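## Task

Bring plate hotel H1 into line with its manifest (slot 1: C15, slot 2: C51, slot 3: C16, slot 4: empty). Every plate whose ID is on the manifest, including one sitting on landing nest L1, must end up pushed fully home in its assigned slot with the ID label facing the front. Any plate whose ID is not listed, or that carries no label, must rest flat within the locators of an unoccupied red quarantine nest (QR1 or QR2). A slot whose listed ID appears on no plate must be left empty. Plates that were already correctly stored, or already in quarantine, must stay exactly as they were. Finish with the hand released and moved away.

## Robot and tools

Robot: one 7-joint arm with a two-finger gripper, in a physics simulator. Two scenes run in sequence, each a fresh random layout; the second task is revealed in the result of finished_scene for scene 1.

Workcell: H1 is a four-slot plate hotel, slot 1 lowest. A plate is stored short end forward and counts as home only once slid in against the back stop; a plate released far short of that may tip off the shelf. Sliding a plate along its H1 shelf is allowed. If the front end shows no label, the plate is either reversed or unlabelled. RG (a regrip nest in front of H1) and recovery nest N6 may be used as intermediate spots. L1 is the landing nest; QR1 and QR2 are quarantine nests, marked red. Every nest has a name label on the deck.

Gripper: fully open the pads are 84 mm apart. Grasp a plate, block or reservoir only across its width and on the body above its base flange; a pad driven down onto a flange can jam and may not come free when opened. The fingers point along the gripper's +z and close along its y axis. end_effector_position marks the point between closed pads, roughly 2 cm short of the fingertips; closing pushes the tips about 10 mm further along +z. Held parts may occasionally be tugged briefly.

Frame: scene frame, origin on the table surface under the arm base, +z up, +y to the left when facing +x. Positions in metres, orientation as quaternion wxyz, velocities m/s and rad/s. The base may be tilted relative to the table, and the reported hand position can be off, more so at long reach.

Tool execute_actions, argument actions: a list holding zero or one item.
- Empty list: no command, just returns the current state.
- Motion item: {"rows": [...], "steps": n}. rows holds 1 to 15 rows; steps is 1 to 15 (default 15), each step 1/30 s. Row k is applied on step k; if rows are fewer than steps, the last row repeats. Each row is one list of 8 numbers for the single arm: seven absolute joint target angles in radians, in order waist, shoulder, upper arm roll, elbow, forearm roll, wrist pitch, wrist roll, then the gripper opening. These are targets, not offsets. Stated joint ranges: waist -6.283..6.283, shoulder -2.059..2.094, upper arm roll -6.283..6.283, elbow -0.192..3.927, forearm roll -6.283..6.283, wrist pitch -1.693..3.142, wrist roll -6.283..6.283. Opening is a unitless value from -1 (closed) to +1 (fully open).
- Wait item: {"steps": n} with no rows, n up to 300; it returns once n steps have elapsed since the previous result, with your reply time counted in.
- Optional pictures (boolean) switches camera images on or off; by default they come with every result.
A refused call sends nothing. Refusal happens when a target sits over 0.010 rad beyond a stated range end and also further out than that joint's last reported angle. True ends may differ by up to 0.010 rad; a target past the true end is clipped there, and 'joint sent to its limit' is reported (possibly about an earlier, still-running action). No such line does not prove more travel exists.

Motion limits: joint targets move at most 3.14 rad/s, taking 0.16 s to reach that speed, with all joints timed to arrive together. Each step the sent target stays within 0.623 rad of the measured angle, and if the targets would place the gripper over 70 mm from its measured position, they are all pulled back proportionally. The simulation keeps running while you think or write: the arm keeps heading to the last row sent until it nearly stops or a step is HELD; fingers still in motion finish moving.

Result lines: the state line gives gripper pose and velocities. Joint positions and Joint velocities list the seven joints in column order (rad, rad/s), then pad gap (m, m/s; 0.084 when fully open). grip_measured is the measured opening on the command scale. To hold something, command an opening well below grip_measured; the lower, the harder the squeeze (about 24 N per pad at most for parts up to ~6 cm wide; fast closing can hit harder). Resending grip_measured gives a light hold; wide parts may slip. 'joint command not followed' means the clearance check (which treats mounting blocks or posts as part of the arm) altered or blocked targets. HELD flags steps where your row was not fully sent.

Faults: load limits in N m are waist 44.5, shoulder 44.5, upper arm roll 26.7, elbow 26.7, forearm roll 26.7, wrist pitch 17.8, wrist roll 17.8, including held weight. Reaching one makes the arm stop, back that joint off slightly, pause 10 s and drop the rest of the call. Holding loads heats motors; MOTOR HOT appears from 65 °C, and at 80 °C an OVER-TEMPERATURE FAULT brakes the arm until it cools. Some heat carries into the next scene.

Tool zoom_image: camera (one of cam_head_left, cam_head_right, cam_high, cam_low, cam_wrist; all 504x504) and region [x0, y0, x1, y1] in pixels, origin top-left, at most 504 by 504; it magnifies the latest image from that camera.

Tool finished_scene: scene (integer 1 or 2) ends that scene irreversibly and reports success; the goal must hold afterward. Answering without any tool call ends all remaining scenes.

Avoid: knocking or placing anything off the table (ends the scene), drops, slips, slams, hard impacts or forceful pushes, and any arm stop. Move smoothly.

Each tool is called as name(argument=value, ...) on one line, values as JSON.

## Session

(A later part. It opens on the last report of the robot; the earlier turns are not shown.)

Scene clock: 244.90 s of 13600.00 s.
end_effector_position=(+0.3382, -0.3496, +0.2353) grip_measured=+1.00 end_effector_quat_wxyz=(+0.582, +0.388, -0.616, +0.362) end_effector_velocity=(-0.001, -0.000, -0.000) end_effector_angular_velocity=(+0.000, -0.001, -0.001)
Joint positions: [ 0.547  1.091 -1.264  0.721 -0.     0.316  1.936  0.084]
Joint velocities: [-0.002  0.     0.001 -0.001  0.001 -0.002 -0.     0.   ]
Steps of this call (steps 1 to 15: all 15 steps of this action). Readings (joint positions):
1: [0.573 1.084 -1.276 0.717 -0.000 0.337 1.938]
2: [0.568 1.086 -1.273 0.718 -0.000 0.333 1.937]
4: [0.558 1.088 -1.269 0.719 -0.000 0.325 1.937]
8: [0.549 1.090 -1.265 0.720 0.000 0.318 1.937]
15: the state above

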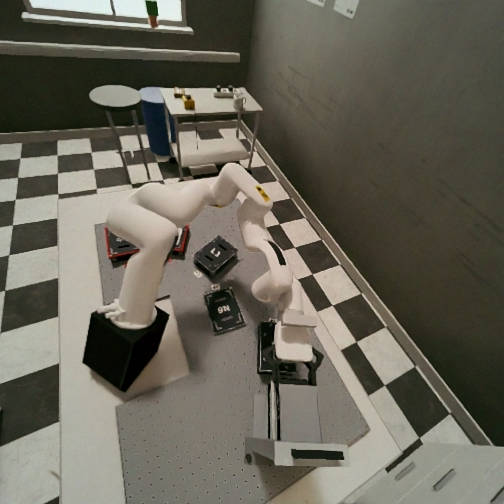

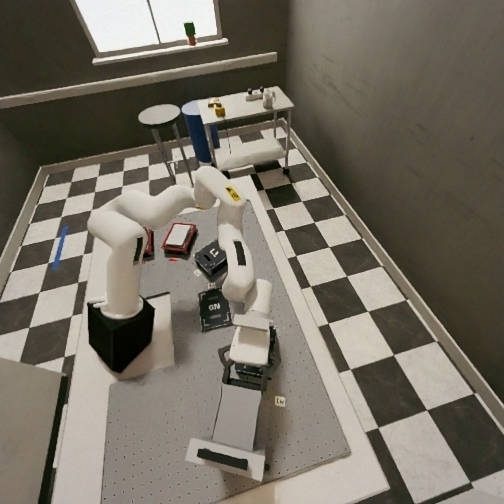

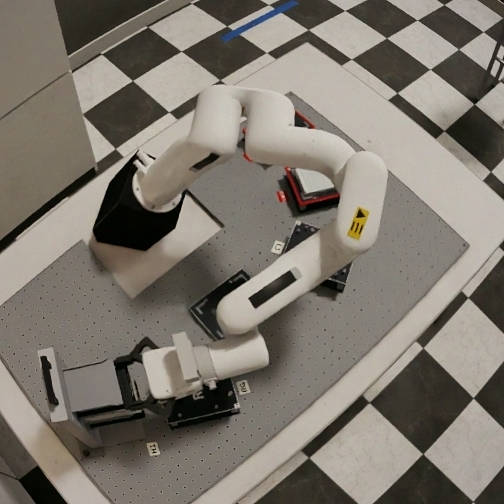

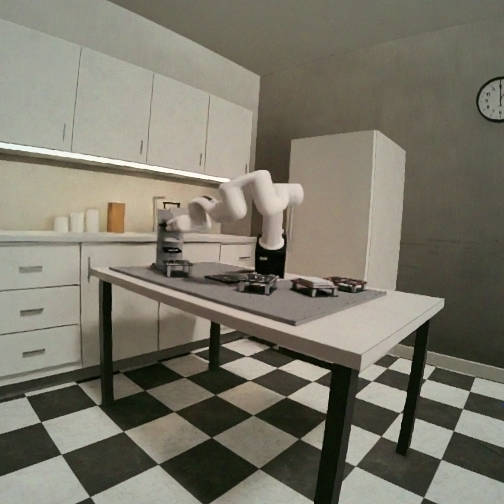

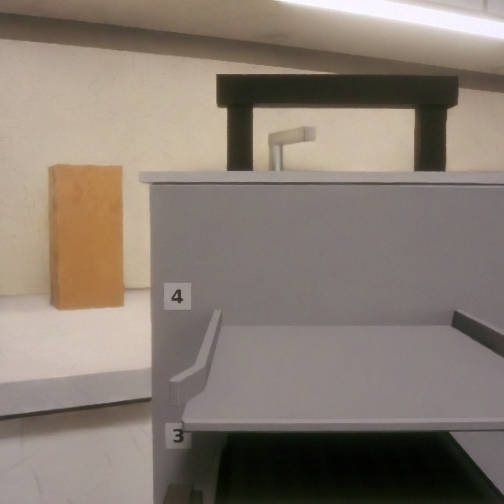

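execute_actions(actions=[{"rows":[[0.5469,1.0907,-1.2644,0.7206,0,0.3162,1.9364,0.97],[0.5469,1.0907,-1.2644,0.7206,0,0.3162,1.9364,0.94],[0.5469,1.0907,-1.2644,0.7206,0,0.3162,1.9364,0.91],[0.5469,1.0907,-1.2644,0.7206,0,0.3162,1.9364,0.88],[0.5469,1.0907,-1.2644,0.7206,0,0.3162,1.9364,0.84],[0.5469,1.0907,-1.2644,0.7206,0,0.3162,1.9364,0.78],[0.5469,1.0907,-1.2644,0.7206,0,0.3162,1.9364,0.7],[0.5469,1.0907,-1.2644,0.7206,0,0.3162,1.9364,0.6],[0.5469,1.0907,-1.2644,0.7206,0,0.3162,1.9364,0.5],[0.5469,1.0907,-1.2644,0.7206,0,0.3162,1.9364,0.4],[0.5469,1.0907,-1.2644,0.7206,0,0.3162,1.9364,0.3],[0.5469,1.0907,-1.2644,0.7206,0,0.3162,1.9364,0.2]],"steps":14}], pictures=false)

execute_actions(actions=[{"rows":[[0.5478,1.0901,-1.2655,0.7201,0,0.3165,1.9356,0.2],[0.5496,1.0891,-1.2677,0.7191,0,0.3172,1.9341,0.2],[0.5520,1.0877,-1.2706,0.7177,0,0.3180,1.9321,0.2],[0.5545,1.0863,-1.2738,0.7163,0,0.3189,1.9299,0.2],[0.5571,1.0848,-1.2769,0.7148,0,0.3198,1.9278,0.2],[0.5596,1.0834,-1.2800,0.7134,0,0.3208,1.9256,0.2],[0.5620,1.0820,-1.2829,0.7120,0,0.3216,1.9236,0.2],[0.5642,1.0810,-1.2852,0.7108,0,0.3226,1.9221,0.2],[0.5669,1.0796,-1.2878,0.7094,0,0.3251,1.9214,0.2]],"steps":15}])

Scene clock: 277.77 s of 13600.00 s.
end_effector_position=(+0.3380, -0.3497, +0.2354) grip_measured=+0.92 end_effector_quat_wxyz=(+0.582, +0.388, -0.616, +0.362) end_effector_velocity=(+0.000, -0.000, -0.000) end_effector_angular_velocity=(+0.000, +0.001, +0.000)
Joint positions: [ 0.547  1.091 -1.264  0.721 -0.     0.316  1.936  0.081]
Joint velocities: [-0.     0.001  0.001  0.    -0.    -0.     0.     0.   ]
Steps of this call (steps 1 to 15: the robot went on to your last target; steps 16 to 90: nothing new was sent; then 29.40 s passed at rest; steps 91 to 104: all 14 steps of this action). Readings (joint positions):
91: [0.547 1.091 -1.264 0.721 -0.000 0.316 1.936]
92: [0.547 1.091 -1.264 0.721 0.000 0.316 1.936]
94: [0.547 1.091 -1.264 0.721 -0.000 0.316 1.936]
98: [0.547 1.091 -1.264 0.721 -0.000 0.316 1.936]
104: the state above

Scene clock: 278.27 s of 13600.00 s.
end_effector_position=(+0.3401, -0.3459, +0.2422) grip_measured=+0.92 end_effector_quat_wxyz=(+0.582, +0.388, -0.616, +0.362) end_effector_velocity=(-0.001, +0.002, +0.002) end_effector_angular_velocity=(+0.001, +0.002, -0.004)
Joint positions: [ 0.566  1.08  -1.287  0.71   0.     0.325  1.922  0.081]
Joint velocities: [ 0.009 -0.005 -0.007 -0.006 -0.     0.007 -0.006 -0.   ]
Steps of this call (steps 1 to 15: all 15 steps of this action). Readings (joint positions):
1: [0.547 1.091 -1.264 0.721 -0.000 0.316 1.936]
2: [0.547 1.091 -1.265 0.720 0.000 0.316 1.936]
4: [0.549 1.090 -1.266 0.720 -0.000 0.317 1.935]
8: [0.556 1.085 -1.276 0.715 0.000 0.319 1.928]
15: the state above

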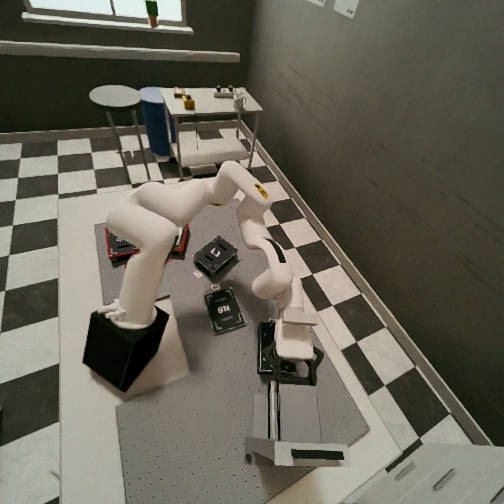

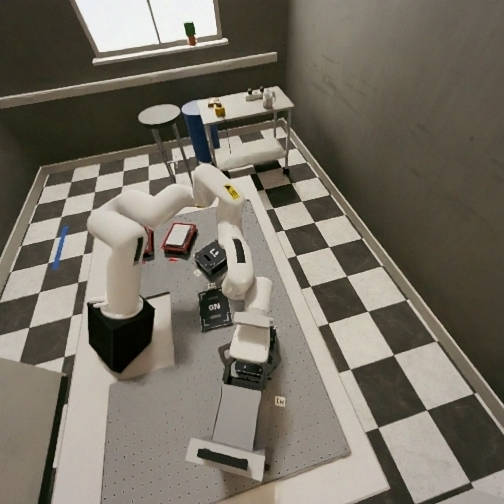

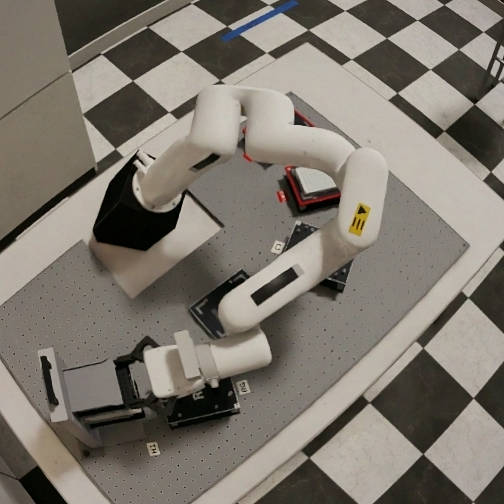

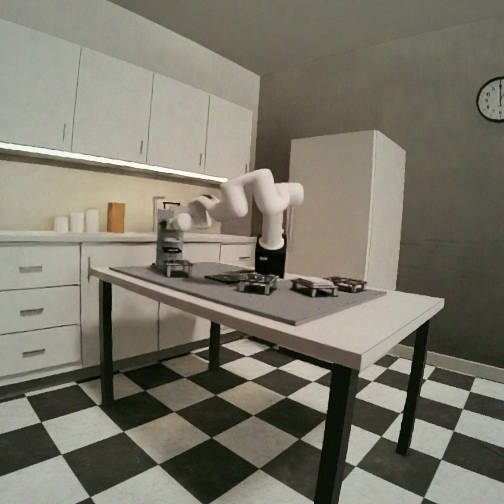

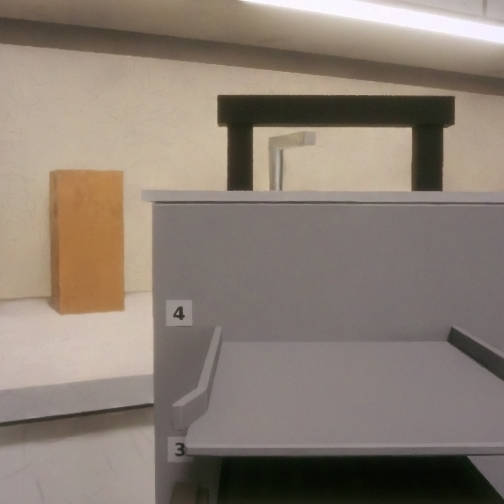

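execute_actions(actions=[{"rows":[[0.5720,1.0785,-1.2900,0.7088,0,0.3291,1.9216,0.2],[0.5822,1.0762,-1.2946,0.7077,0,0.3372,1.9220,0.2],[0.5948,1.0733,-1.3002,0.7064,0,0.3473,1.9224,0.2],[0.6098,1.0700,-1.3069,0.7050,0,0.3594,1.9230,0.2],[0.6272,1.0663,-1.3147,0.7036,0,0.3736,1.9237,0.2],[0.6468,1.0622,-1.3235,0.7023,0,0.3900,1.9244,0.2],[0.6661,1.0582,-1.3322,0.7014,0,0.4064,1.9252,0.2],[0.6852,1.0544,-1.3409,0.7009,0,0.4229,1.9260,0.2],[0.7040,1.0508,-1.3494,0.7007,0,0.4395,1.9268,0.2],[0.7225,1.0473,-1.3578,0.7008,0,0.4562,1.9275,0.2],[0.7409,1.0440,-1.3662,0.7013,0,0.4730,1.9283,0.2],[0.7589,1.0408,-1.3745,0.7022,0,0.4898,1.9291,0.2],[0.7767,1.0378,-1.3826,0.7034,0,0.5067,1.9298,0.2],[0.7943,1.0350,-1.3907,0.7049,0,0.5238,1.9306,0.2],[0.8116,1.0323,-1.3987,0.7068,0,0.5409,1.9314,0.2]]}], pictures=false)

execute_actions(actions=[{"rows":[[0.8286,1.0298,-1.4066,0.7091,0,0.5580,1.9321,0.2],[0.8454,1.0275,-1.4144,0.7117,0,0.5753,1.9329,0.2],[0.8619,1.0253,-1.4222,0.7146,0,0.5927,1.9337,0.2],[0.8802,1.0231,-1.4346,0.7162,0,0.6101,1.9307,0.2],[0.8996,1.0209,-1.4502,0.7170,0,0.6275,1.9252,0.2],[0.9180,1.0189,-1.4678,0.7165,0,0.6428,1.9172,0.2],[0.9349,1.0173,-1.4861,0.7151,0,0.6561,1.9077,0.2],[0.9486,1.0160,-1.5041,0.7123,0,0.6648,1.8969,0.2],[0.9602,1.0149,-1.5212,0.7088,0,0.6714,1.8860,0.2],[0.9668,1.0142,-1.5371,0.7031,0,0.6713,1.8735,0.2],[0.9733,1.0136,-1.5530,0.6974,0,0.6712,1.8610,0.2],[0.9799,1.0130,-1.5690,0.6917,0,0.6711,1.8486,0.2],[0.9858,1.0124,-1.5833,0.6866,0,0.6710,1.8373,0.2],[0.9911,1.0119,-1.5961,0.6820,0,0.6709,1.8274,0.2],[0.9951,1.0115,-1.6056,0.6786,0,0.6709,1.8199,0.2]]}], pictures=false)

execute_actions(actions=[{"rows":[[0.9977,1.0112,-1.6120,0.6763,0,0.6708,1.8149,0.2],[0.9990,1.0111,-1.6152,0.6752,0,0.6708,1.8124,0.2]],"steps":13}])

zoom_image(camera="cam_wrist", region=[170, 304, 504, 504])

Scene clock: 309.63 s of 13600.00 s.
end_effector_position=(+0.3640, -0.2980, +0.2423) grip_measured=+0.92 end_effector_quat_wxyz=(+0.582, +0.388, -0.616, +0.362) end_effector_velocity=(+0.074, +0.152, -0.002) end_effector_angular_velocity=(+0.005, -0.000, +0.001)
Joint positions: [ 0.744  1.044 -1.368  0.703  0.     0.477  1.928  0.081]
Joint velocities: [ 0.538 -0.094 -0.247  0.025 -0.     0.496  0.022 -0.   ]
Steps of this call (steps 1 to 15: the robot went on to your last target; steps 16 to 120: nothing new was sent; then 26.87 s passed at rest; steps 121 to 135: all 15 steps of this action). Readings (joint positions):
121: [0.567 1.080 -1.288 0.709 -0.000 0.325 1.921]
122: [0.568 1.079 -1.288 0.709 -0.000 0.326 1.921]
124: [0.576 1.078 -1.292 0.708 0.000 0.333 1.922]
128: [0.621 1.068 -1.312 0.704 0.000 0.370 1.923]
135: the state above

Scene clock: 310.13 s of 13600.00 s.
end_effector_position=(+0.3916, -0.2419, +0.2772) grip_measured=+0.92 end_effector_quat_wxyz=(+0.583, +0.387, -0.616, +0.362) end_effector_velocity=(-0.008, +0.011, +0.150) end_effector_angular_velocity=(-0.005, -0.015, -0.033)
Joint positions: [ 0.971  1.014 -1.556  0.695  0.     0.667  1.858  0.081]
Joint velocities: [ 0.212 -0.023 -0.456 -0.154  0.001  0.056 -0.327 -0.   ]
Steps of this call (steps 1 to 15: all 15 steps of this action). Readings (joint positions):
1: [0.762 1.041 -1.376 0.704 0.000 0.493 1.929]
2: [0.780 1.038 -1.384 0.705 0.000 0.510 1.930]
4: [0.815 1.032 -1.400 0.709 0.000 0.544 1.931]
8: [0.885 1.023 -1.443 0.715 -0.000 0.612 1.923]
15: the state above

Scene clock: 310.57 s of 13600.00 s.
end_effector_position=(+0.3910, -0.2403, +0.2957) grip_measured=+0.92 end_effector_quat_wxyz=(+0.583, +0.388, -0.616, +0.361) end_effector_velocity=(-0.000, +0.000, +0.002) end_effector_angular_velocity=(-0.000, -0.003, -0.001)
Joint positions: [ 0.999  1.011 -1.614  0.675 -0.     0.671  1.813  0.081]
Joint velocities: [ 0.003 -0.    -0.007 -0.002  0.001  0.001 -0.004  0.   ]
Steps of this call (steps 1 to 13: all 13 steps of this action). Readings (joint positions):
1: [0.978 1.013 -1.571 0.690 0.000 0.668 1.847]
2: [0.984 1.012 -1.584 0.686 0.000 0.669 1.838]
4: [0.991 1.012 -1.602 0.679 0.000 0.670 1.824]
8: [0.997 1.011 -1.612 0.676 0.000 0.671 1.815]
13: the state above

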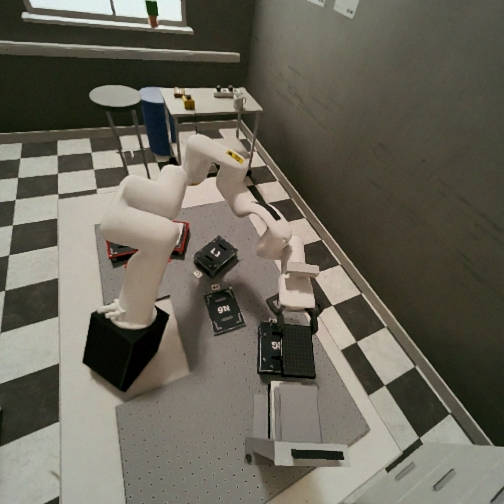

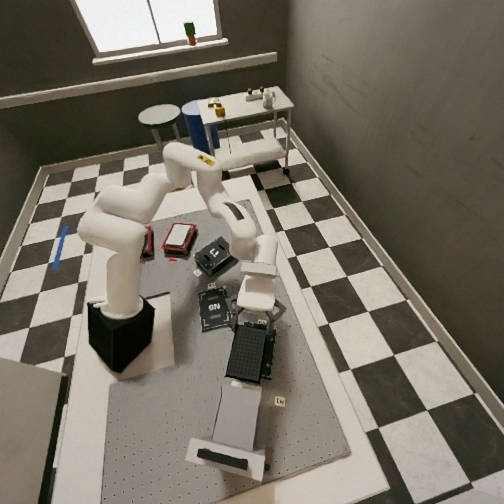

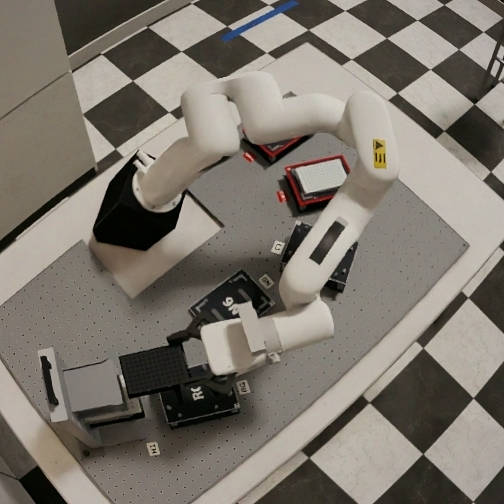

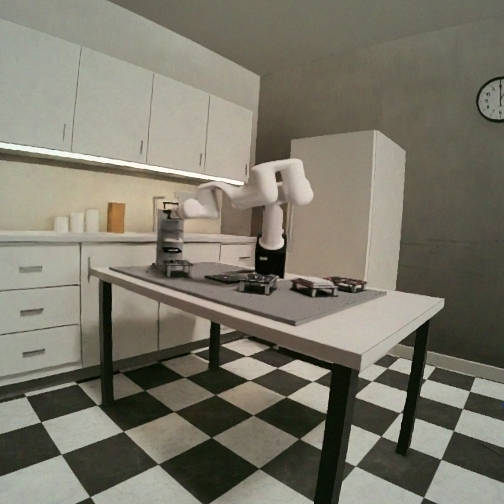

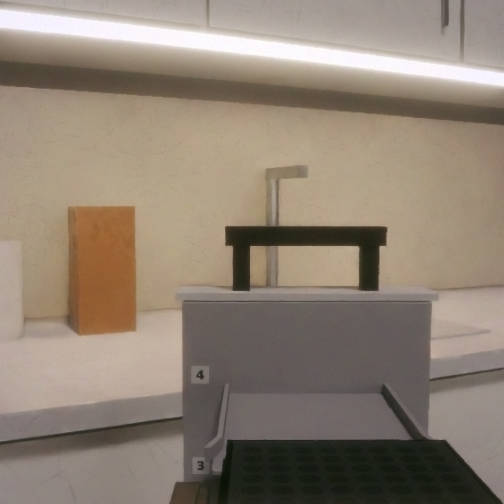

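Region (170, 304, 504, 504) of cam_wrist's 504x504 image, scaled by 1.509, with more detail than that image has; it fills the top 302 rows of this view, and the rest is white.

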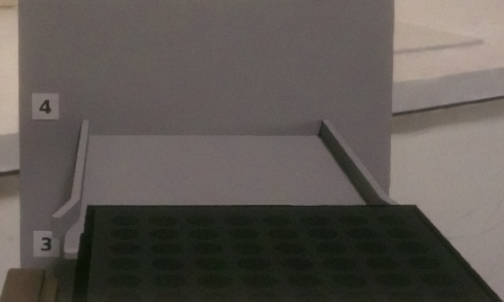

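execute_actions(actions=[{"rows":[[0.9999,1.0111,-1.6175,0.6746,0,0.6708,1.8106,0.1],[1.0013,1.0112,-1.6212,0.6735,0,0.6709,1.8076,0.0],[1.0027,1.0112,-1.6250,0.6724,0,0.6709,1.8046,-0.1],[1.0040,1.0113,-1.6285,0.6714,0,0.6710,1.8018,-0.2],[1.0047,1.0113,-1.6302,0.6709,0,0.6710,1.8004,-0.3],[1.0006,1.0110,-1.6283,0.6696,0,0.6664,1.8002,-0.3],[0.9925,1.0106,-1.6244,0.6673,0,0.6572,1.7997,-0.3],[0.9802,1.0100,-1.6185,0.6639,0,0.6433,1.7991,-0.3],[0.9656,1.0095,-1.6114,0.6602,0,0.6273,1.7984,-0.3],[0.9485,1.0090,-1.6032,0.6563,0,0.6089,1.7975,-0.3],[0.9312,1.0086,-1.5948,0.6528,0,0.5907,1.7967,-0.3],[0.9135,1.0084,-1.5863,0.6497,0,0.5726,1.7959,-0.3],[0.8954,1.0083,-1.5775,0.6469,0,0.5545,1.7950,-0.3],[0.8771,1.0084,-1.5686,0.6445,0,0.5364,1.7942,-0.3],[0.8584,1.0086,-1.5595,0.6425,0,0.5185,1.7934,-0.3]]}], pictures=false)

execute_actions(actions=[{"rows":[[0.8394,1.0089,-1.5503,0.6408,0,0.5006,1.7925,-0.3],[0.8200,1.0094,-1.5409,0.6395,0,0.4828,1.7917,-0.3],[0.8003,1.0101,-1.5313,0.6385,0,0.4651,1.7909,-0.3],[0.7803,1.0109,-1.5215,0.6379,0,0.4475,1.7900,-0.3],[0.7599,1.0118,-1.5115,0.6377,0,0.4299,1.7892,-0.3],[0.7393,1.0129,-1.5014,0.6378,0,0.4124,1.7883,-0.3],[0.7182,1.0141,-1.4911,0.6383,0,0.3950,1.7875,-0.3],[0.6969,1.0154,-1.4806,0.6392,0,0.3776,1.7867,-0.3],[0.6752,1.0169,-1.4700,0.6404,0,0.3604,1.7858,-0.3],[0.6559,1.0184,-1.4605,0.6418,0,0.3453,1.7851,-0.3],[0.6392,1.0197,-1.4523,0.6432,0,0.3324,1.7845,-0.3],[0.6252,1.0208,-1.4454,0.6445,0,0.3218,1.7840,-0.3],[0.6138,1.0218,-1.4398,0.6457,0,0.3132,1.7835,-0.3],[0.6053,1.0225,-1.4356,0.6466,0,0.3068,1.7832,-0.3]],"steps":15}], pictures=false)

execute_actions(actions=[{"steps":15}])

zoom_image(camera="cam_wrist", region=[150, 384, 310, 504])

Scene clock: 336.87 s of 13600.00 s.
end_effector_position=(+0.3791, -0.2648, +0.3010) grip_measured=+0.92 end_effector_quat_wxyz=(+0.583, +0.388, -0.616, +0.361) end_effector_velocity=(-0.075, -0.144, +0.004) end_effector_angular_velocity=(-0.009, -0.002, -0.015)
Joint positions: [ 0.924  1.009 -1.591  0.652 -0.     0.584  1.797  0.081]
Joint velocities: [-0.497 -0.006  0.235 -0.092  0.    -0.496 -0.024 -0.   ]
Steps of this call (steps 1 to 15: the robot went on to your last target; steps 16 to 90: nothing new was sent; then 22.80 s passed at rest; steps 91 to 105: all 15 steps of this action). Readings (joint positions):
91: [0.999 1.011 -1.615 0.675 -0.000 0.671 1.812]
92: [0.999 1.011 -1.616 0.675 -0.000 0.671 1.812]
94: [1.001 1.011 -1.619 0.674 -0.000 0.671 1.809]
98: [1.000 1.011 -1.626 0.671 0.000 0.666 1.803]
105: the state above

Scene clock: 337.37 s of 13600.00 s.
end_effector_position=(+0.3438, -0.3371, +0.3017) grip_measured=+0.92 end_effector_quat_wxyz=(+0.583, +0.387, -0.616, +0.362) end_effector_velocity=(-0.055, -0.100, +0.001) end_effector_angular_velocity=(-0.000, -0.003, -0.014)
Joint positions: [ 0.642  1.02  -1.454  0.643 -0.     0.336  1.785  0.081]
Joint velocities: [-0.426  0.032  0.205  0.03  -0.001 -0.322 -0.016 -0.   ]
Steps of this call (steps 1 to 15: all 15 steps of this action). Readings (joint positions):
1: [0.907 1.009 -1.583 0.649 -0.000 0.567 1.796]
2: [0.889 1.009 -1.575 0.647 -0.000 0.550 1.795]
4: [0.853 1.009 -1.557 0.643 -0.000 0.515 1.793]
8: [0.776 1.011 -1.519 0.639 -0.000 0.445 1.790]
15: the state above

Scene clock: 337.87 s of 13600.00 s.
end_effector_position=(+0.3404, -0.3451, +0.2995) grip_measured=+0.92 end_effector_quat_wxyz=(+0.582, +0.389, -0.616, +0.361) end_effector_velocity=(-0.001, -0.001, +0.005) end_effector_angular_velocity=(-0.008, -0.005, -0.003)
Joint positions: [ 0.607  1.022 -1.433  0.647  0.     0.307  1.783  0.081]
Joint velocities: [-0.003  0.001 -0.008 -0.001 -0.    -0.     0.     0.   ]
Steps of this call (steps 1 to 15: the robot went on to your last target). Readings (joint positions):
1: [0.629 1.021 -1.448 0.644 -0.000 0.327 1.784]
2: [0.621 1.021 -1.444 0.645 -0.000 0.320 1.784]
4: [0.612 1.022 -1.439 0.646 -0.000 0.313 1.783]
8: [0.607 1.022 -1.436 0.647 -0.000 0.308 1.783]
15: the state above

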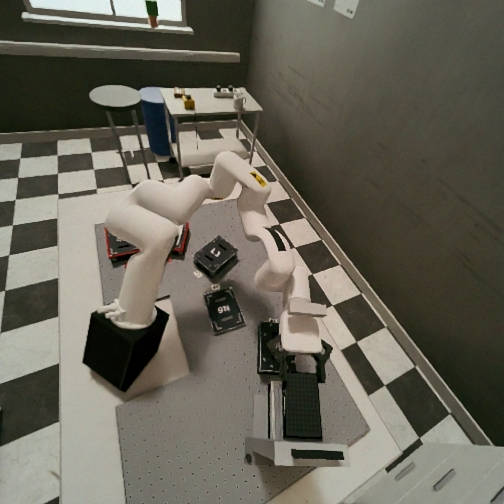

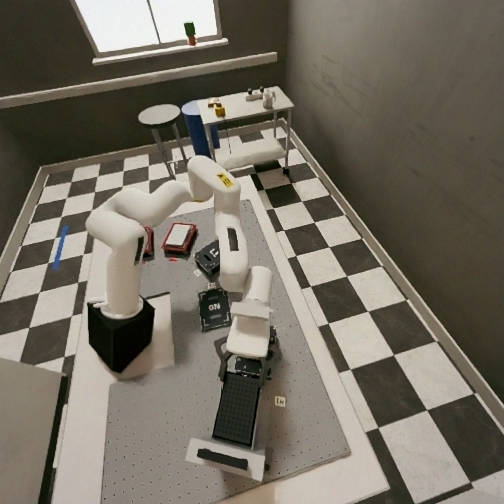

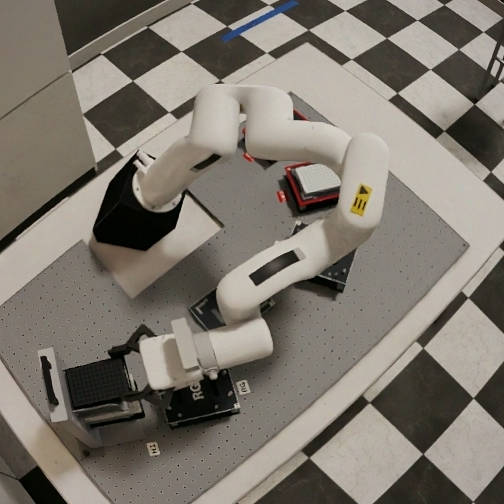

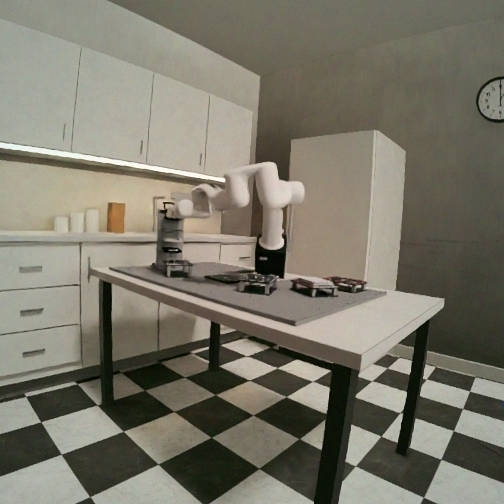

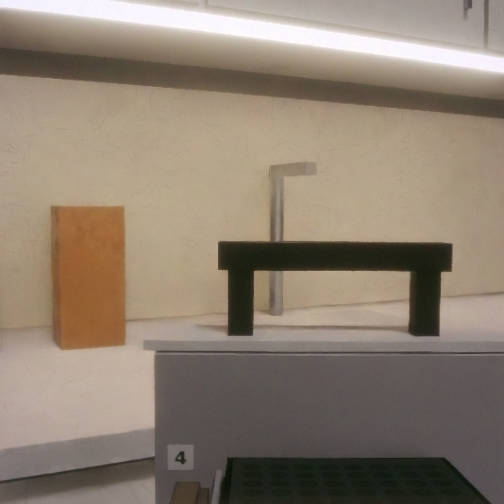

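Region (150, 384, 310, 504) of cam_wrist's 504x504 image, scaled by 3.150, with more detail than that image has; it fills the top 378 rows of this view, and the rest is white.

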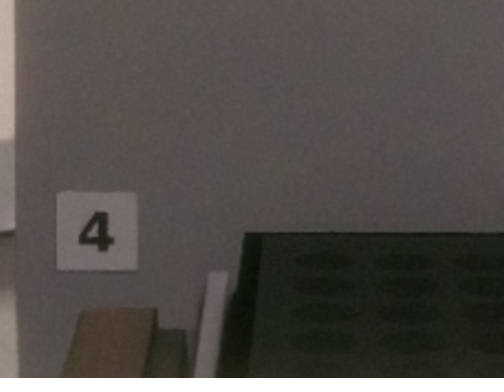

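execute_actions(actions=[{"rows":[[0.6050,1.0230,-1.4343,0.6470,0,0.3069,1.7844,-0.1],[0.6044,1.0239,-1.4317,0.6479,0,0.3072,1.7868,0.1],[0.6038,1.0249,-1.4291,0.6488,0,0.3074,1.7892,0.3],[0.6032,1.0258,-1.4266,0.6497,0,0.3076,1.7917,0.4],[0.6026,1.0268,-1.4240,0.6506,0,0.3079,1.7941,0.4],[0.6020,1.0277,-1.4214,0.6515,0,0.3081,1.7965,0.4],[0.6014,1.0287,-1.4189,0.6524,0,0.3084,1.7989,0.4],[0.6008,1.0296,-1.4163,0.6533,0,0.3086,1.8013,0.4],[0.6002,1.0306,-1.4137,0.6542,0,0.3088,1.8038,0.4],[0.5996,1.0315,-1.4112,0.6551,0,0.3091,1.8062,0.4],[0.5990,1.0325,-1.4086,0.6560,0,0.3093,1.8086,0.4],[0.5984,1.0334,-1.4060,0.6569,0,0.3096,1.8110,0.4],[0.5981,1.0339,-1.4047,0.6574,0,0.3097,1.8122,0.4]],"steps":15}], pictures=false)

execute_actions(actions=[{"steps":6}])

zoom_image(camera="cam_wrist", region=[150, 384, 310, 504])

zoom_image(camera="cam_high", region=[50, 320, 170, 440])

Scene clock: 358.77 s of 13600.00 s.
end_effector_position=(+0.3400, -0.3457, +0.2909) grip_measured=+0.92 end_effector_quat_wxyz=(+0.583, +0.388, -0.616, +0.362) end_effector_velocity=(+0.000, +0.001, -0.019) end_effector_angular_velocity=(+0.004, +0.004, +0.002)
Joint positions: [ 0.599  1.033 -1.409  0.656 -0.     0.309  1.809  0.081]
Joint velocities: [-0.009  0.016  0.048  0.016  0.     0.003  0.041  0.   ]
Steps of this call (steps 1 to 15: the robot went on to your last target; steps 16 to 90: nothing new was sent; then 17.40 s passed at rest; steps 91 to 105: all 15 steps of this action). Readings (joint positions):
91: [0.605 1.023 -1.436 0.647 0.000 0.307 1.783]
92: [0.605 1.023 -1.435 0.647 0.000 0.307 1.784]
94: [0.605 1.023 -1.433 0.647 0.000 0.307 1.786]
98: [0.603 1.027 -1.425 0.650 -0.000 0.308 1.793]
105: the state above

Scene clock: 358.97 s of 13600.00 s.
end_effector_position=(+0.3401, -0.3457, +0.2896) grip_measured=+0.92 end_effector_quat_wxyz=(+0.583, +0.388, -0.616, +0.362) end_effector_velocity=(+0.001, -0.000, -0.001) end_effector_angular_velocity=(+0.000, -0.001, +0.001)
Joint positions: [ 0.598  1.034 -1.405  0.657 -0.     0.31   1.812  0.081]
Joint velocities: [-0.001  0.     0.003  0.002 -0.001 -0.     0.004 -0.   ]
Steps of this call (steps 1 to 6: the robot went on to your last target). Readings (joint positions):
1: [0.599 1.033 -1.407 0.657 -0.000 0.310 1.810]
2: [0.598 1.033 -1.406 0.657 -0.000 0.310 1.811]
4: [0.598 1.034 -1.406 0.657 -0.000 0.310 1.812]
6: the state above

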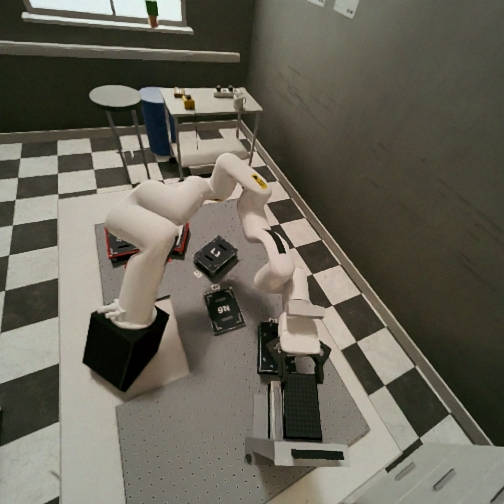

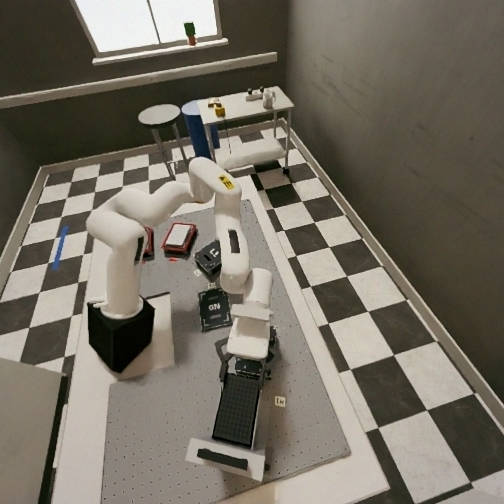

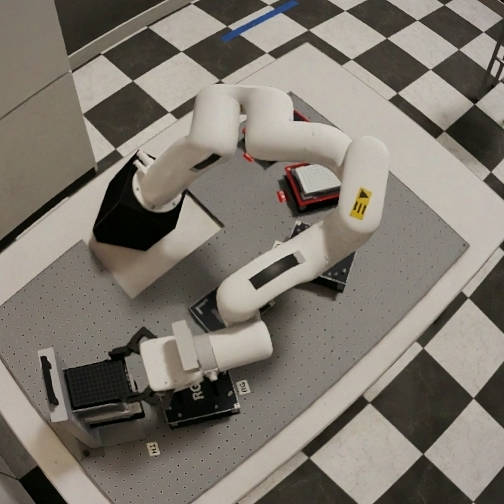

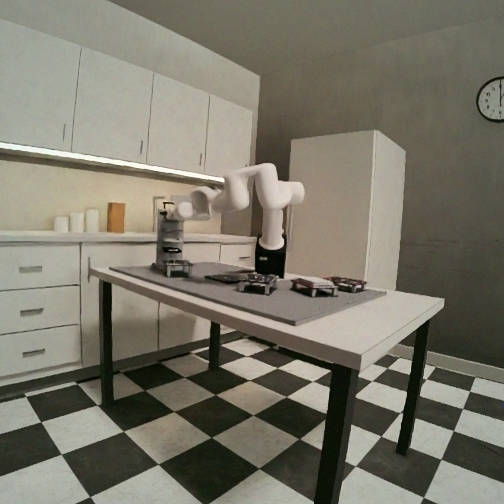

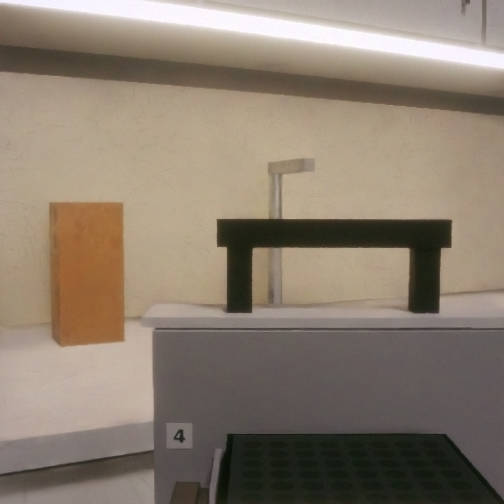

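Region (150, 384, 310, 504) of cam_wrist's 504x504 image, scaled by 3.150, with more detail than that image has; it fills the top 378 rows of this view, and the rest is white.

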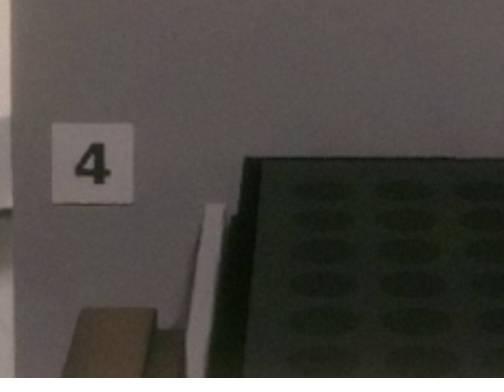

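Region (50, 320, 170, 440) of cam_high's 504x504 image, scaled by 4.200, with more detail than that image has.

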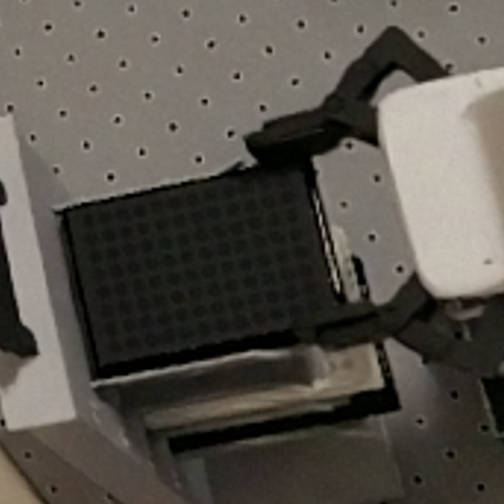

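execute_actions(actions=[])

Scene clock: 383.90 s of 13600.00 s.
end_effector_position=(+0.3401, -0.3456, +0.2893) grip_measured=+0.92 end_effector_quat_wxyz=(+0.583, +0.388, -0.616, +0.362) end_effector_velocity=(+0.000, -0.000, +0.000) end_effector_angular_velocity=(-0.001, +0.001, +0.001)
Joint positions: [ 0.598  1.034 -1.405  0.657  0.     0.31   1.812  0.081]
Joint velocities: [ 0.     0.001  0.     0.    -0.001 -0.     0.     0.   ]
Steps of this call (steps 1 to 15: the robot went on to your last target; steps 16 to 90: nothing new was sent; then 21.93 s passed at rest). Readings (joint positions):
1: [0.598 1.034 -1.405 0.657 -0.000 0.310 1.812]
2: [0.598 1.034 -1.405 0.657 -0.000 0.310 1.812]
4: [0.598 1.034 -1.405 0.657 -0.000 0.310 1.812]
8: [0.598 1.034 -1.405 0.657 0.000 0.310 1.812]
90: the state above
The arm was judged still, so your last target was given up. Only a new action makes it travel on or press farther. Fingers that are still opening or closing keep moving.

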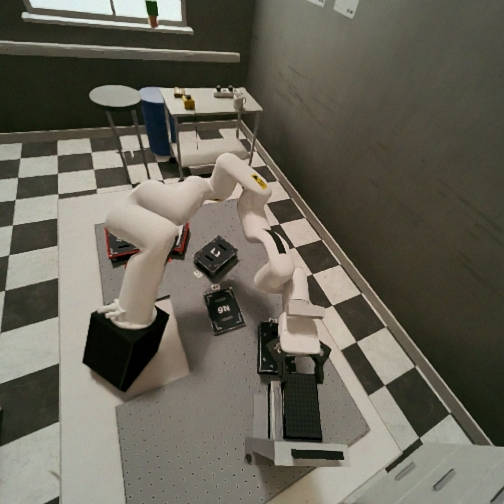

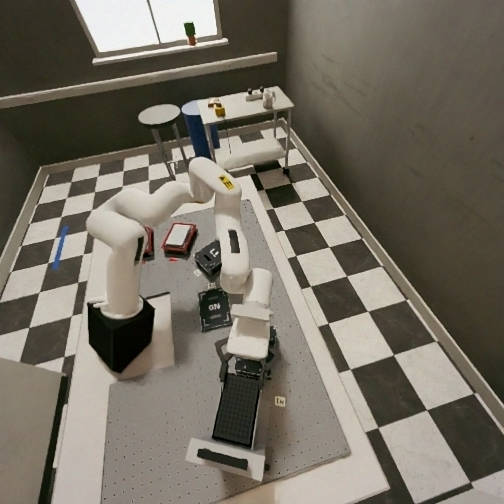

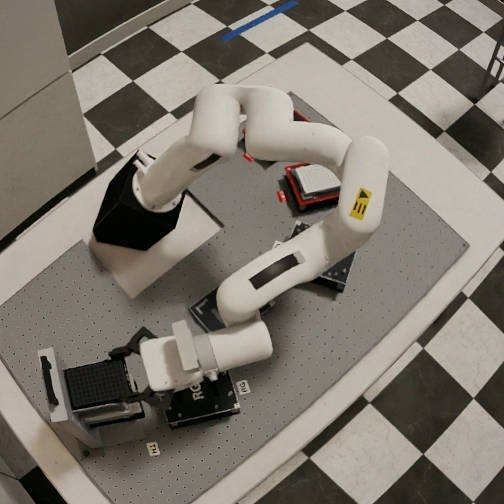

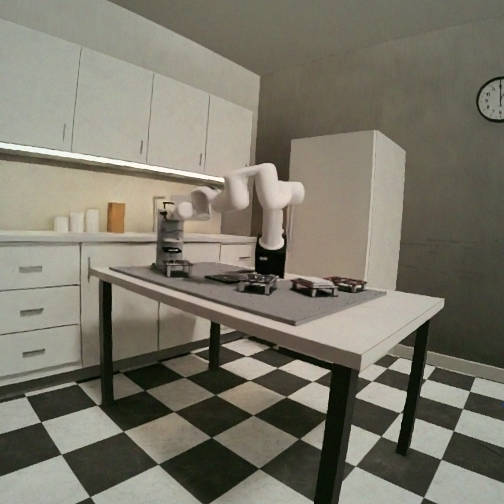

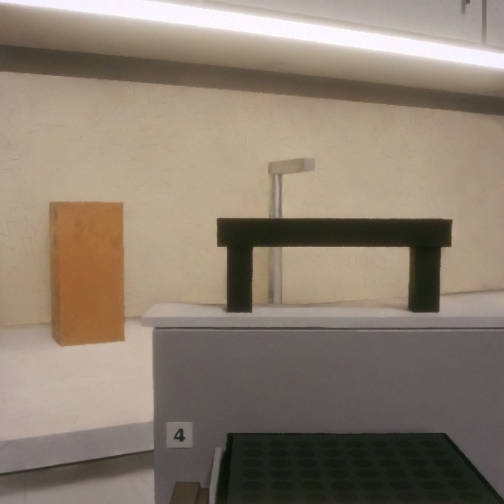

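execute_actions(actions=[{"rows":[[0.5979,1.0343,-1.4037,0.6577,0,0.3098,1.8131,0.4],[0.5976,1.0347,-1.4026,0.6581,0,0.3099,1.8141,0.4],[0.5976,1.0347,-1.4026,0.6581,0,0.3099,1.8141,0.5],[0.5976,1.0347,-1.4026,0.6581,0,0.3099,1.8141,0.6],[0.5976,1.0347,-1.4026,0.6581,0,0.3099,1.8141,0.7],[0.5976,1.0347,-1.4026,0.6581,0,0.3099,1.8141,0.8],[0.5976,1.0347,-1.4026,0.6581,0,0.3099,1.8141,0.86],[0.5976,1.0347,-1.4026,0.6581,0,0.3099,1.8141,0.9],[0.5976,1.0347,-1.4026,0.6581,0,0.3099,1.8141,0.94],[0.5976,1.0347,-1.4026,0.6581,0,0.3099,1.8141,0.97],[0.5976,1.0347,-1.4026,0.6581,0,0.3099,1.8141,1.0]],"steps":15}])

Scene clock: 390.93 s of 13600.00 s.
end_effector_position=(+0.3402, -0.3456, +0.2883) grip_measured=+1.00 end_effector_quat_wxyz=(+0.583, +0.388, -0.616, +0.362) end_effector_velocity=(-0.001, -0.000, +0.002) end_effector_angular_velocity=(-0.003, -0.001, -0.001)
Joint positions: [ 0.598  1.035 -1.402  0.658  0.     0.31   1.814  0.084]
Joint velocities: [-0.001  0.    -0.003 -0.001 -0.001  0.    -0.     0.003]
Steps of this call (steps 1 to 90: nothing new was sent; then 3.53 s passed at rest; steps 91 to 105: all 15 steps of this action). Readings (joint positions):
91: [0.598 1.034 -1.405 0.657 0.000 0.310 1.812]
92: [0.598 1.034 -1.405 0.657 0.000 0.310 1.812]
94: [0.598 1.034 -1.404 0.658 -0.000 0.310 1.813]
98: [0.598 1.035 -1.403 0.658 0.000 0.310 1.814]
105: the state above

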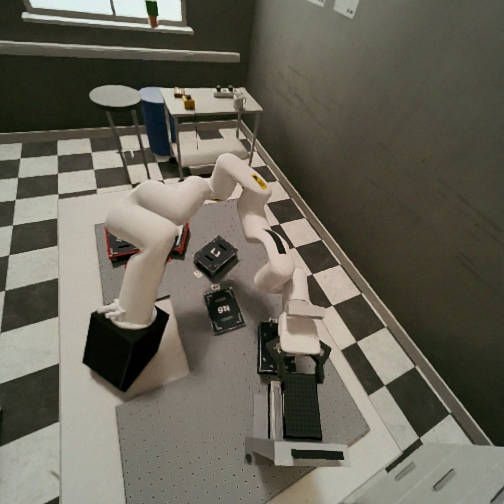

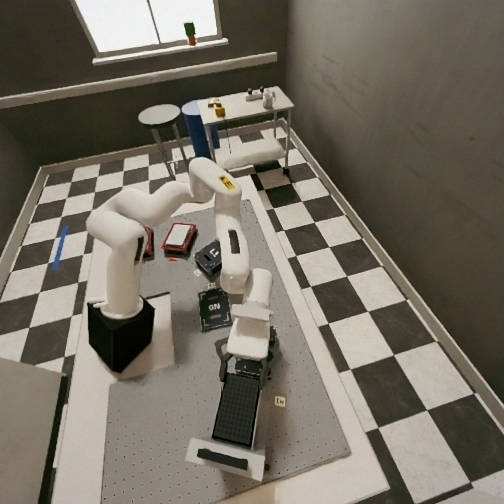

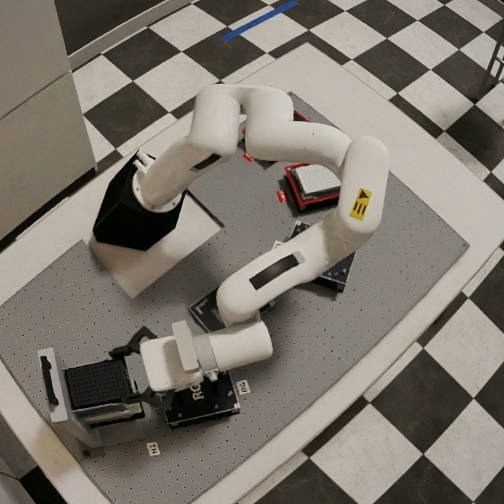

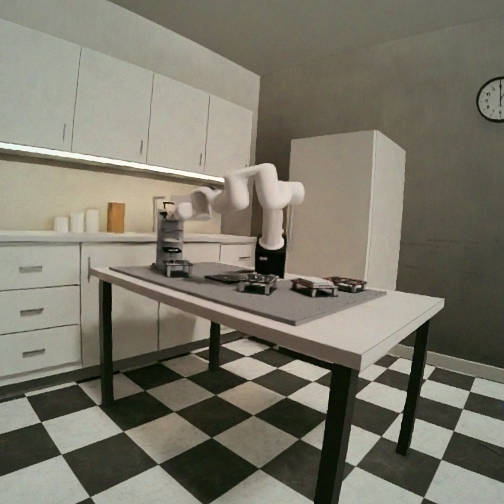

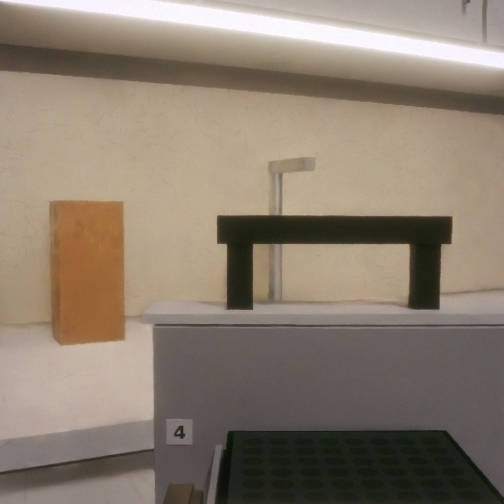

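execute_actions(actions=[{"rows":[[0.5985,1.0332,-1.4066,0.6567,0,0.3095,1.8103,1],[0.5994,1.0317,-1.4106,0.6553,0,0.3091,1.8066,1],[0.6003,1.0301,-1.4146,0.6539,0,0.3088,1.8028,1],[0.6012,1.0286,-1.4186,0.6525,0,0.3084,1.7991,1],[0.6021,1.0271,-1.4226,0.6511,0,0.3080,1.7953,1],[0.6080,1.0265,-1.4255,0.6505,0,0.3125,1.7955,1],[0.6190,1.0255,-1.4309,0.6493,0,0.3207,1.7959,1],[0.6358,1.0239,-1.4390,0.6477,0,0.3335,1.7966,1],[0.6523,1.0224,-1.4471,0.6463,0,0.3463,1.7972,1],[0.6687,1.0210,-1.4551,0.6451,0,0.3591,1.7978,1],[0.6849,1.0196,-1.4630,0.6441,0,0.3720,1.7984,1],[0.7009,1.0184,-1.4708,0.6433,0,0.3849,1.7991,1],[0.7168,1.0172,-1.4785,0.6428,0,0.3979,1.7997,1],[0.7270,1.0165,-1.4835,0.6425,0,0.4065,1.8001,1],[0.7324,1.0161,-1.4861,0.6424,0,0.4109,1.8003,1]],"steps":15}], pictures=false)

execute_actions(actions=[{"rows":[[0.7290,1.0188,-1.4757,0.6466,0,0.4118,1.8093,1],[0.7227,1.0239,-1.4564,0.6544,0,0.4134,1.8260,1],[0.7152,1.0300,-1.4333,0.6637,0,0.4153,1.8460,1],[0.7077,1.0361,-1.4102,0.6730,0,0.4172,1.8660,1],[0.7002,1.0422,-1.3871,0.6823,0,0.4191,1.8860,1],[0.6926,1.0483,-1.3640,0.6916,0,0.4210,1.9060,1],[0.6851,1.0544,-1.3409,0.7009,0,0.4229,1.9260,1],[0.6714,1.0644,-1.3175,0.7144,0,0.4217,1.9440,1],[0.6576,1.0745,-1.2940,0.7280,0,0.4206,1.9620,1],[0.6439,1.0845,-1.2706,0.7415,0,0.4194,1.9800,1],[0.6302,1.0946,-1.2472,0.7550,0,0.4182,1.9980,1],[0.6165,1.1046,-1.2238,0.7685,0,0.4170,2.0160,1],[0.6040,1.1137,-1.2025,0.7808,0,0.4160,2.0323,1],[0.5945,1.1207,-1.1863,0.7902,0,0.4152,2.0448,1],[0.5890,1.1247,-1.1769,0.7956,0,0.4147,2.0520,1]],"steps":15}], pictures=false)

execute_actions(actions=[{"steps":10}])

Scene clock: 424.30 s of 13600.00 s.
end_effector_position=(+0.3507, -0.3248, +0.2962) grip_measured=+1.00 end_effector_quat_wxyz=(+0.582, +0.388, -0.616, +0.362) end_effector_velocity=(+0.058, +0.103, -0.004) end_effector_angular_velocity=(+0.009, +0.004, +0.022)
Joint positions: [ 0.69   1.019 -1.465  0.645 -0.     0.376  1.799  0.084]
Joint velocities: [ 0.427 -0.034 -0.203 -0.016 -0.001  0.327  0.013  0.   ]
Steps of this call (steps 1 to 15: the robot went on to your last target; steps 16 to 90: nothing new was sent; then 29.87 s passed at rest; steps 91 to 105: all 15 steps of this action). Readings (joint positions):
91: [0.598 1.035 -1.403 0.658 -0.000 0.310 1.814]
92: [0.598 1.034 -1.403 0.658 -0.000 0.310 1.813]
94: [0.599 1.033 -1.407 0.656 -0.000 0.309 1.809]
98: [0.606 1.028 -1.422 0.652 0.000 0.313 1.799]
105: the state above

Scene clock: 424.80 s of 13600.00 s.
end_effector_position=(+0.3543, -0.3217, +0.2089) grip_measured=+1.00 end_effector_quat_wxyz=(+0.583, +0.388, -0.614, +0.363) end_effector_velocity=(-0.032, -0.042, -0.241) end_effector_angular_velocity=(+0.013, +0.003, -0.015)
Joint positions: [ 0.629  1.096 -1.246  0.756 -0.     0.418  1.998  0.084]
Joint velocities: [-0.365  0.269  0.644  0.36   0.    -0.024  0.492 -0.   ]
Steps of this call (steps 1 to 15: all 15 steps of this action). Readings (joint positions):
1: [0.703 1.018 -1.471 0.645 -0.000 0.386 1.800]
2: [0.713 1.018 -1.474 0.645 0.000 0.394 1.802]
4: [0.719 1.021 -1.466 0.651 0.000 0.405 1.816]
8: [0.703 1.038 -1.401 0.676 0.000 0.416 1.873]
15: the state above

Scene clock: 425.13 s of 13600.00 s.
end_effector_position=(+0.3500, -0.3263, +0.1834) grip_measured=+1.00 end_effector_quat_wxyz=(+0.582, +0.387, -0.616, +0.363) end_effector_velocity=(-0.000, +0.000, -0.007) end_effector_angular_velocity=(+0.005, -0.000, +0.002)
Joint positions: [ 0.59   1.124 -1.179  0.795  0.     0.415  2.051  0.084]
Joint velocities: [-0.006  0.005  0.016  0.009  0.    -0.001  0.011  0.   ]
Steps of this call (steps 1 to 10: the robot went on to your last target). Readings (joint positions):
1: [0.617 1.104 -1.225 0.768 -0.000 0.417 2.013]
2: [0.608 1.111 -1.208 0.777 -0.000 0.416 2.026]
4: [0.597 1.120 -1.189 0.787 -0.000 0.415 2.041]
8: [0.590 1.123 -1.180 0.794 0.000 0.415 2.050]
10: the state above

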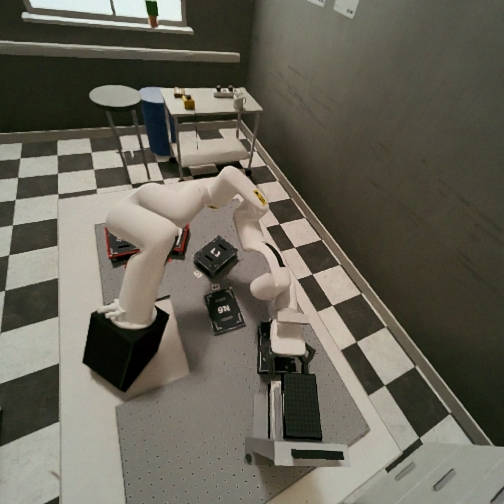

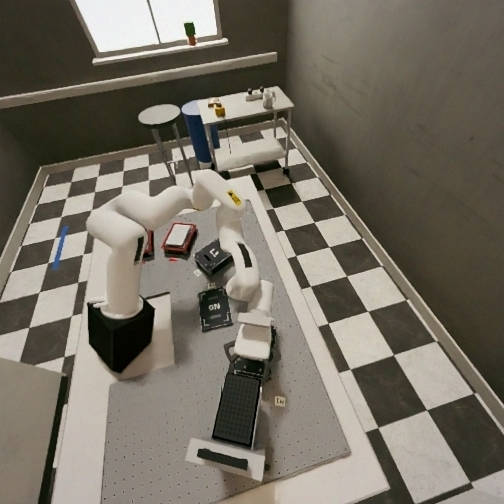

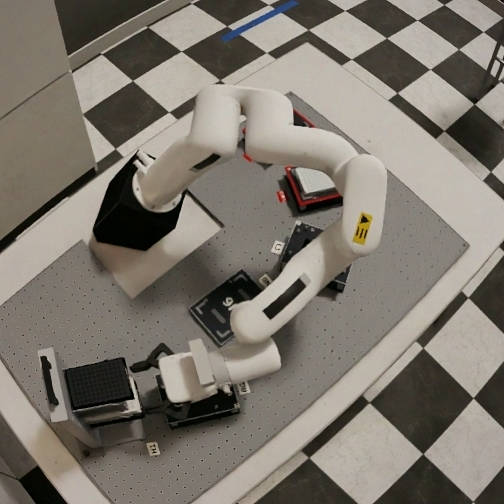

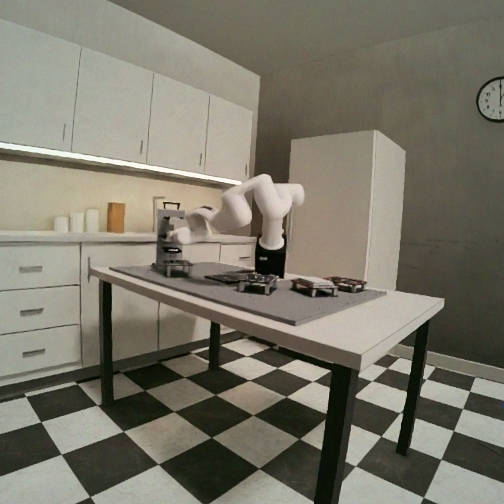

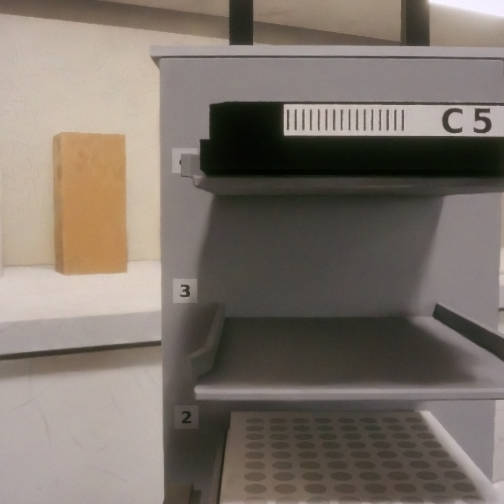

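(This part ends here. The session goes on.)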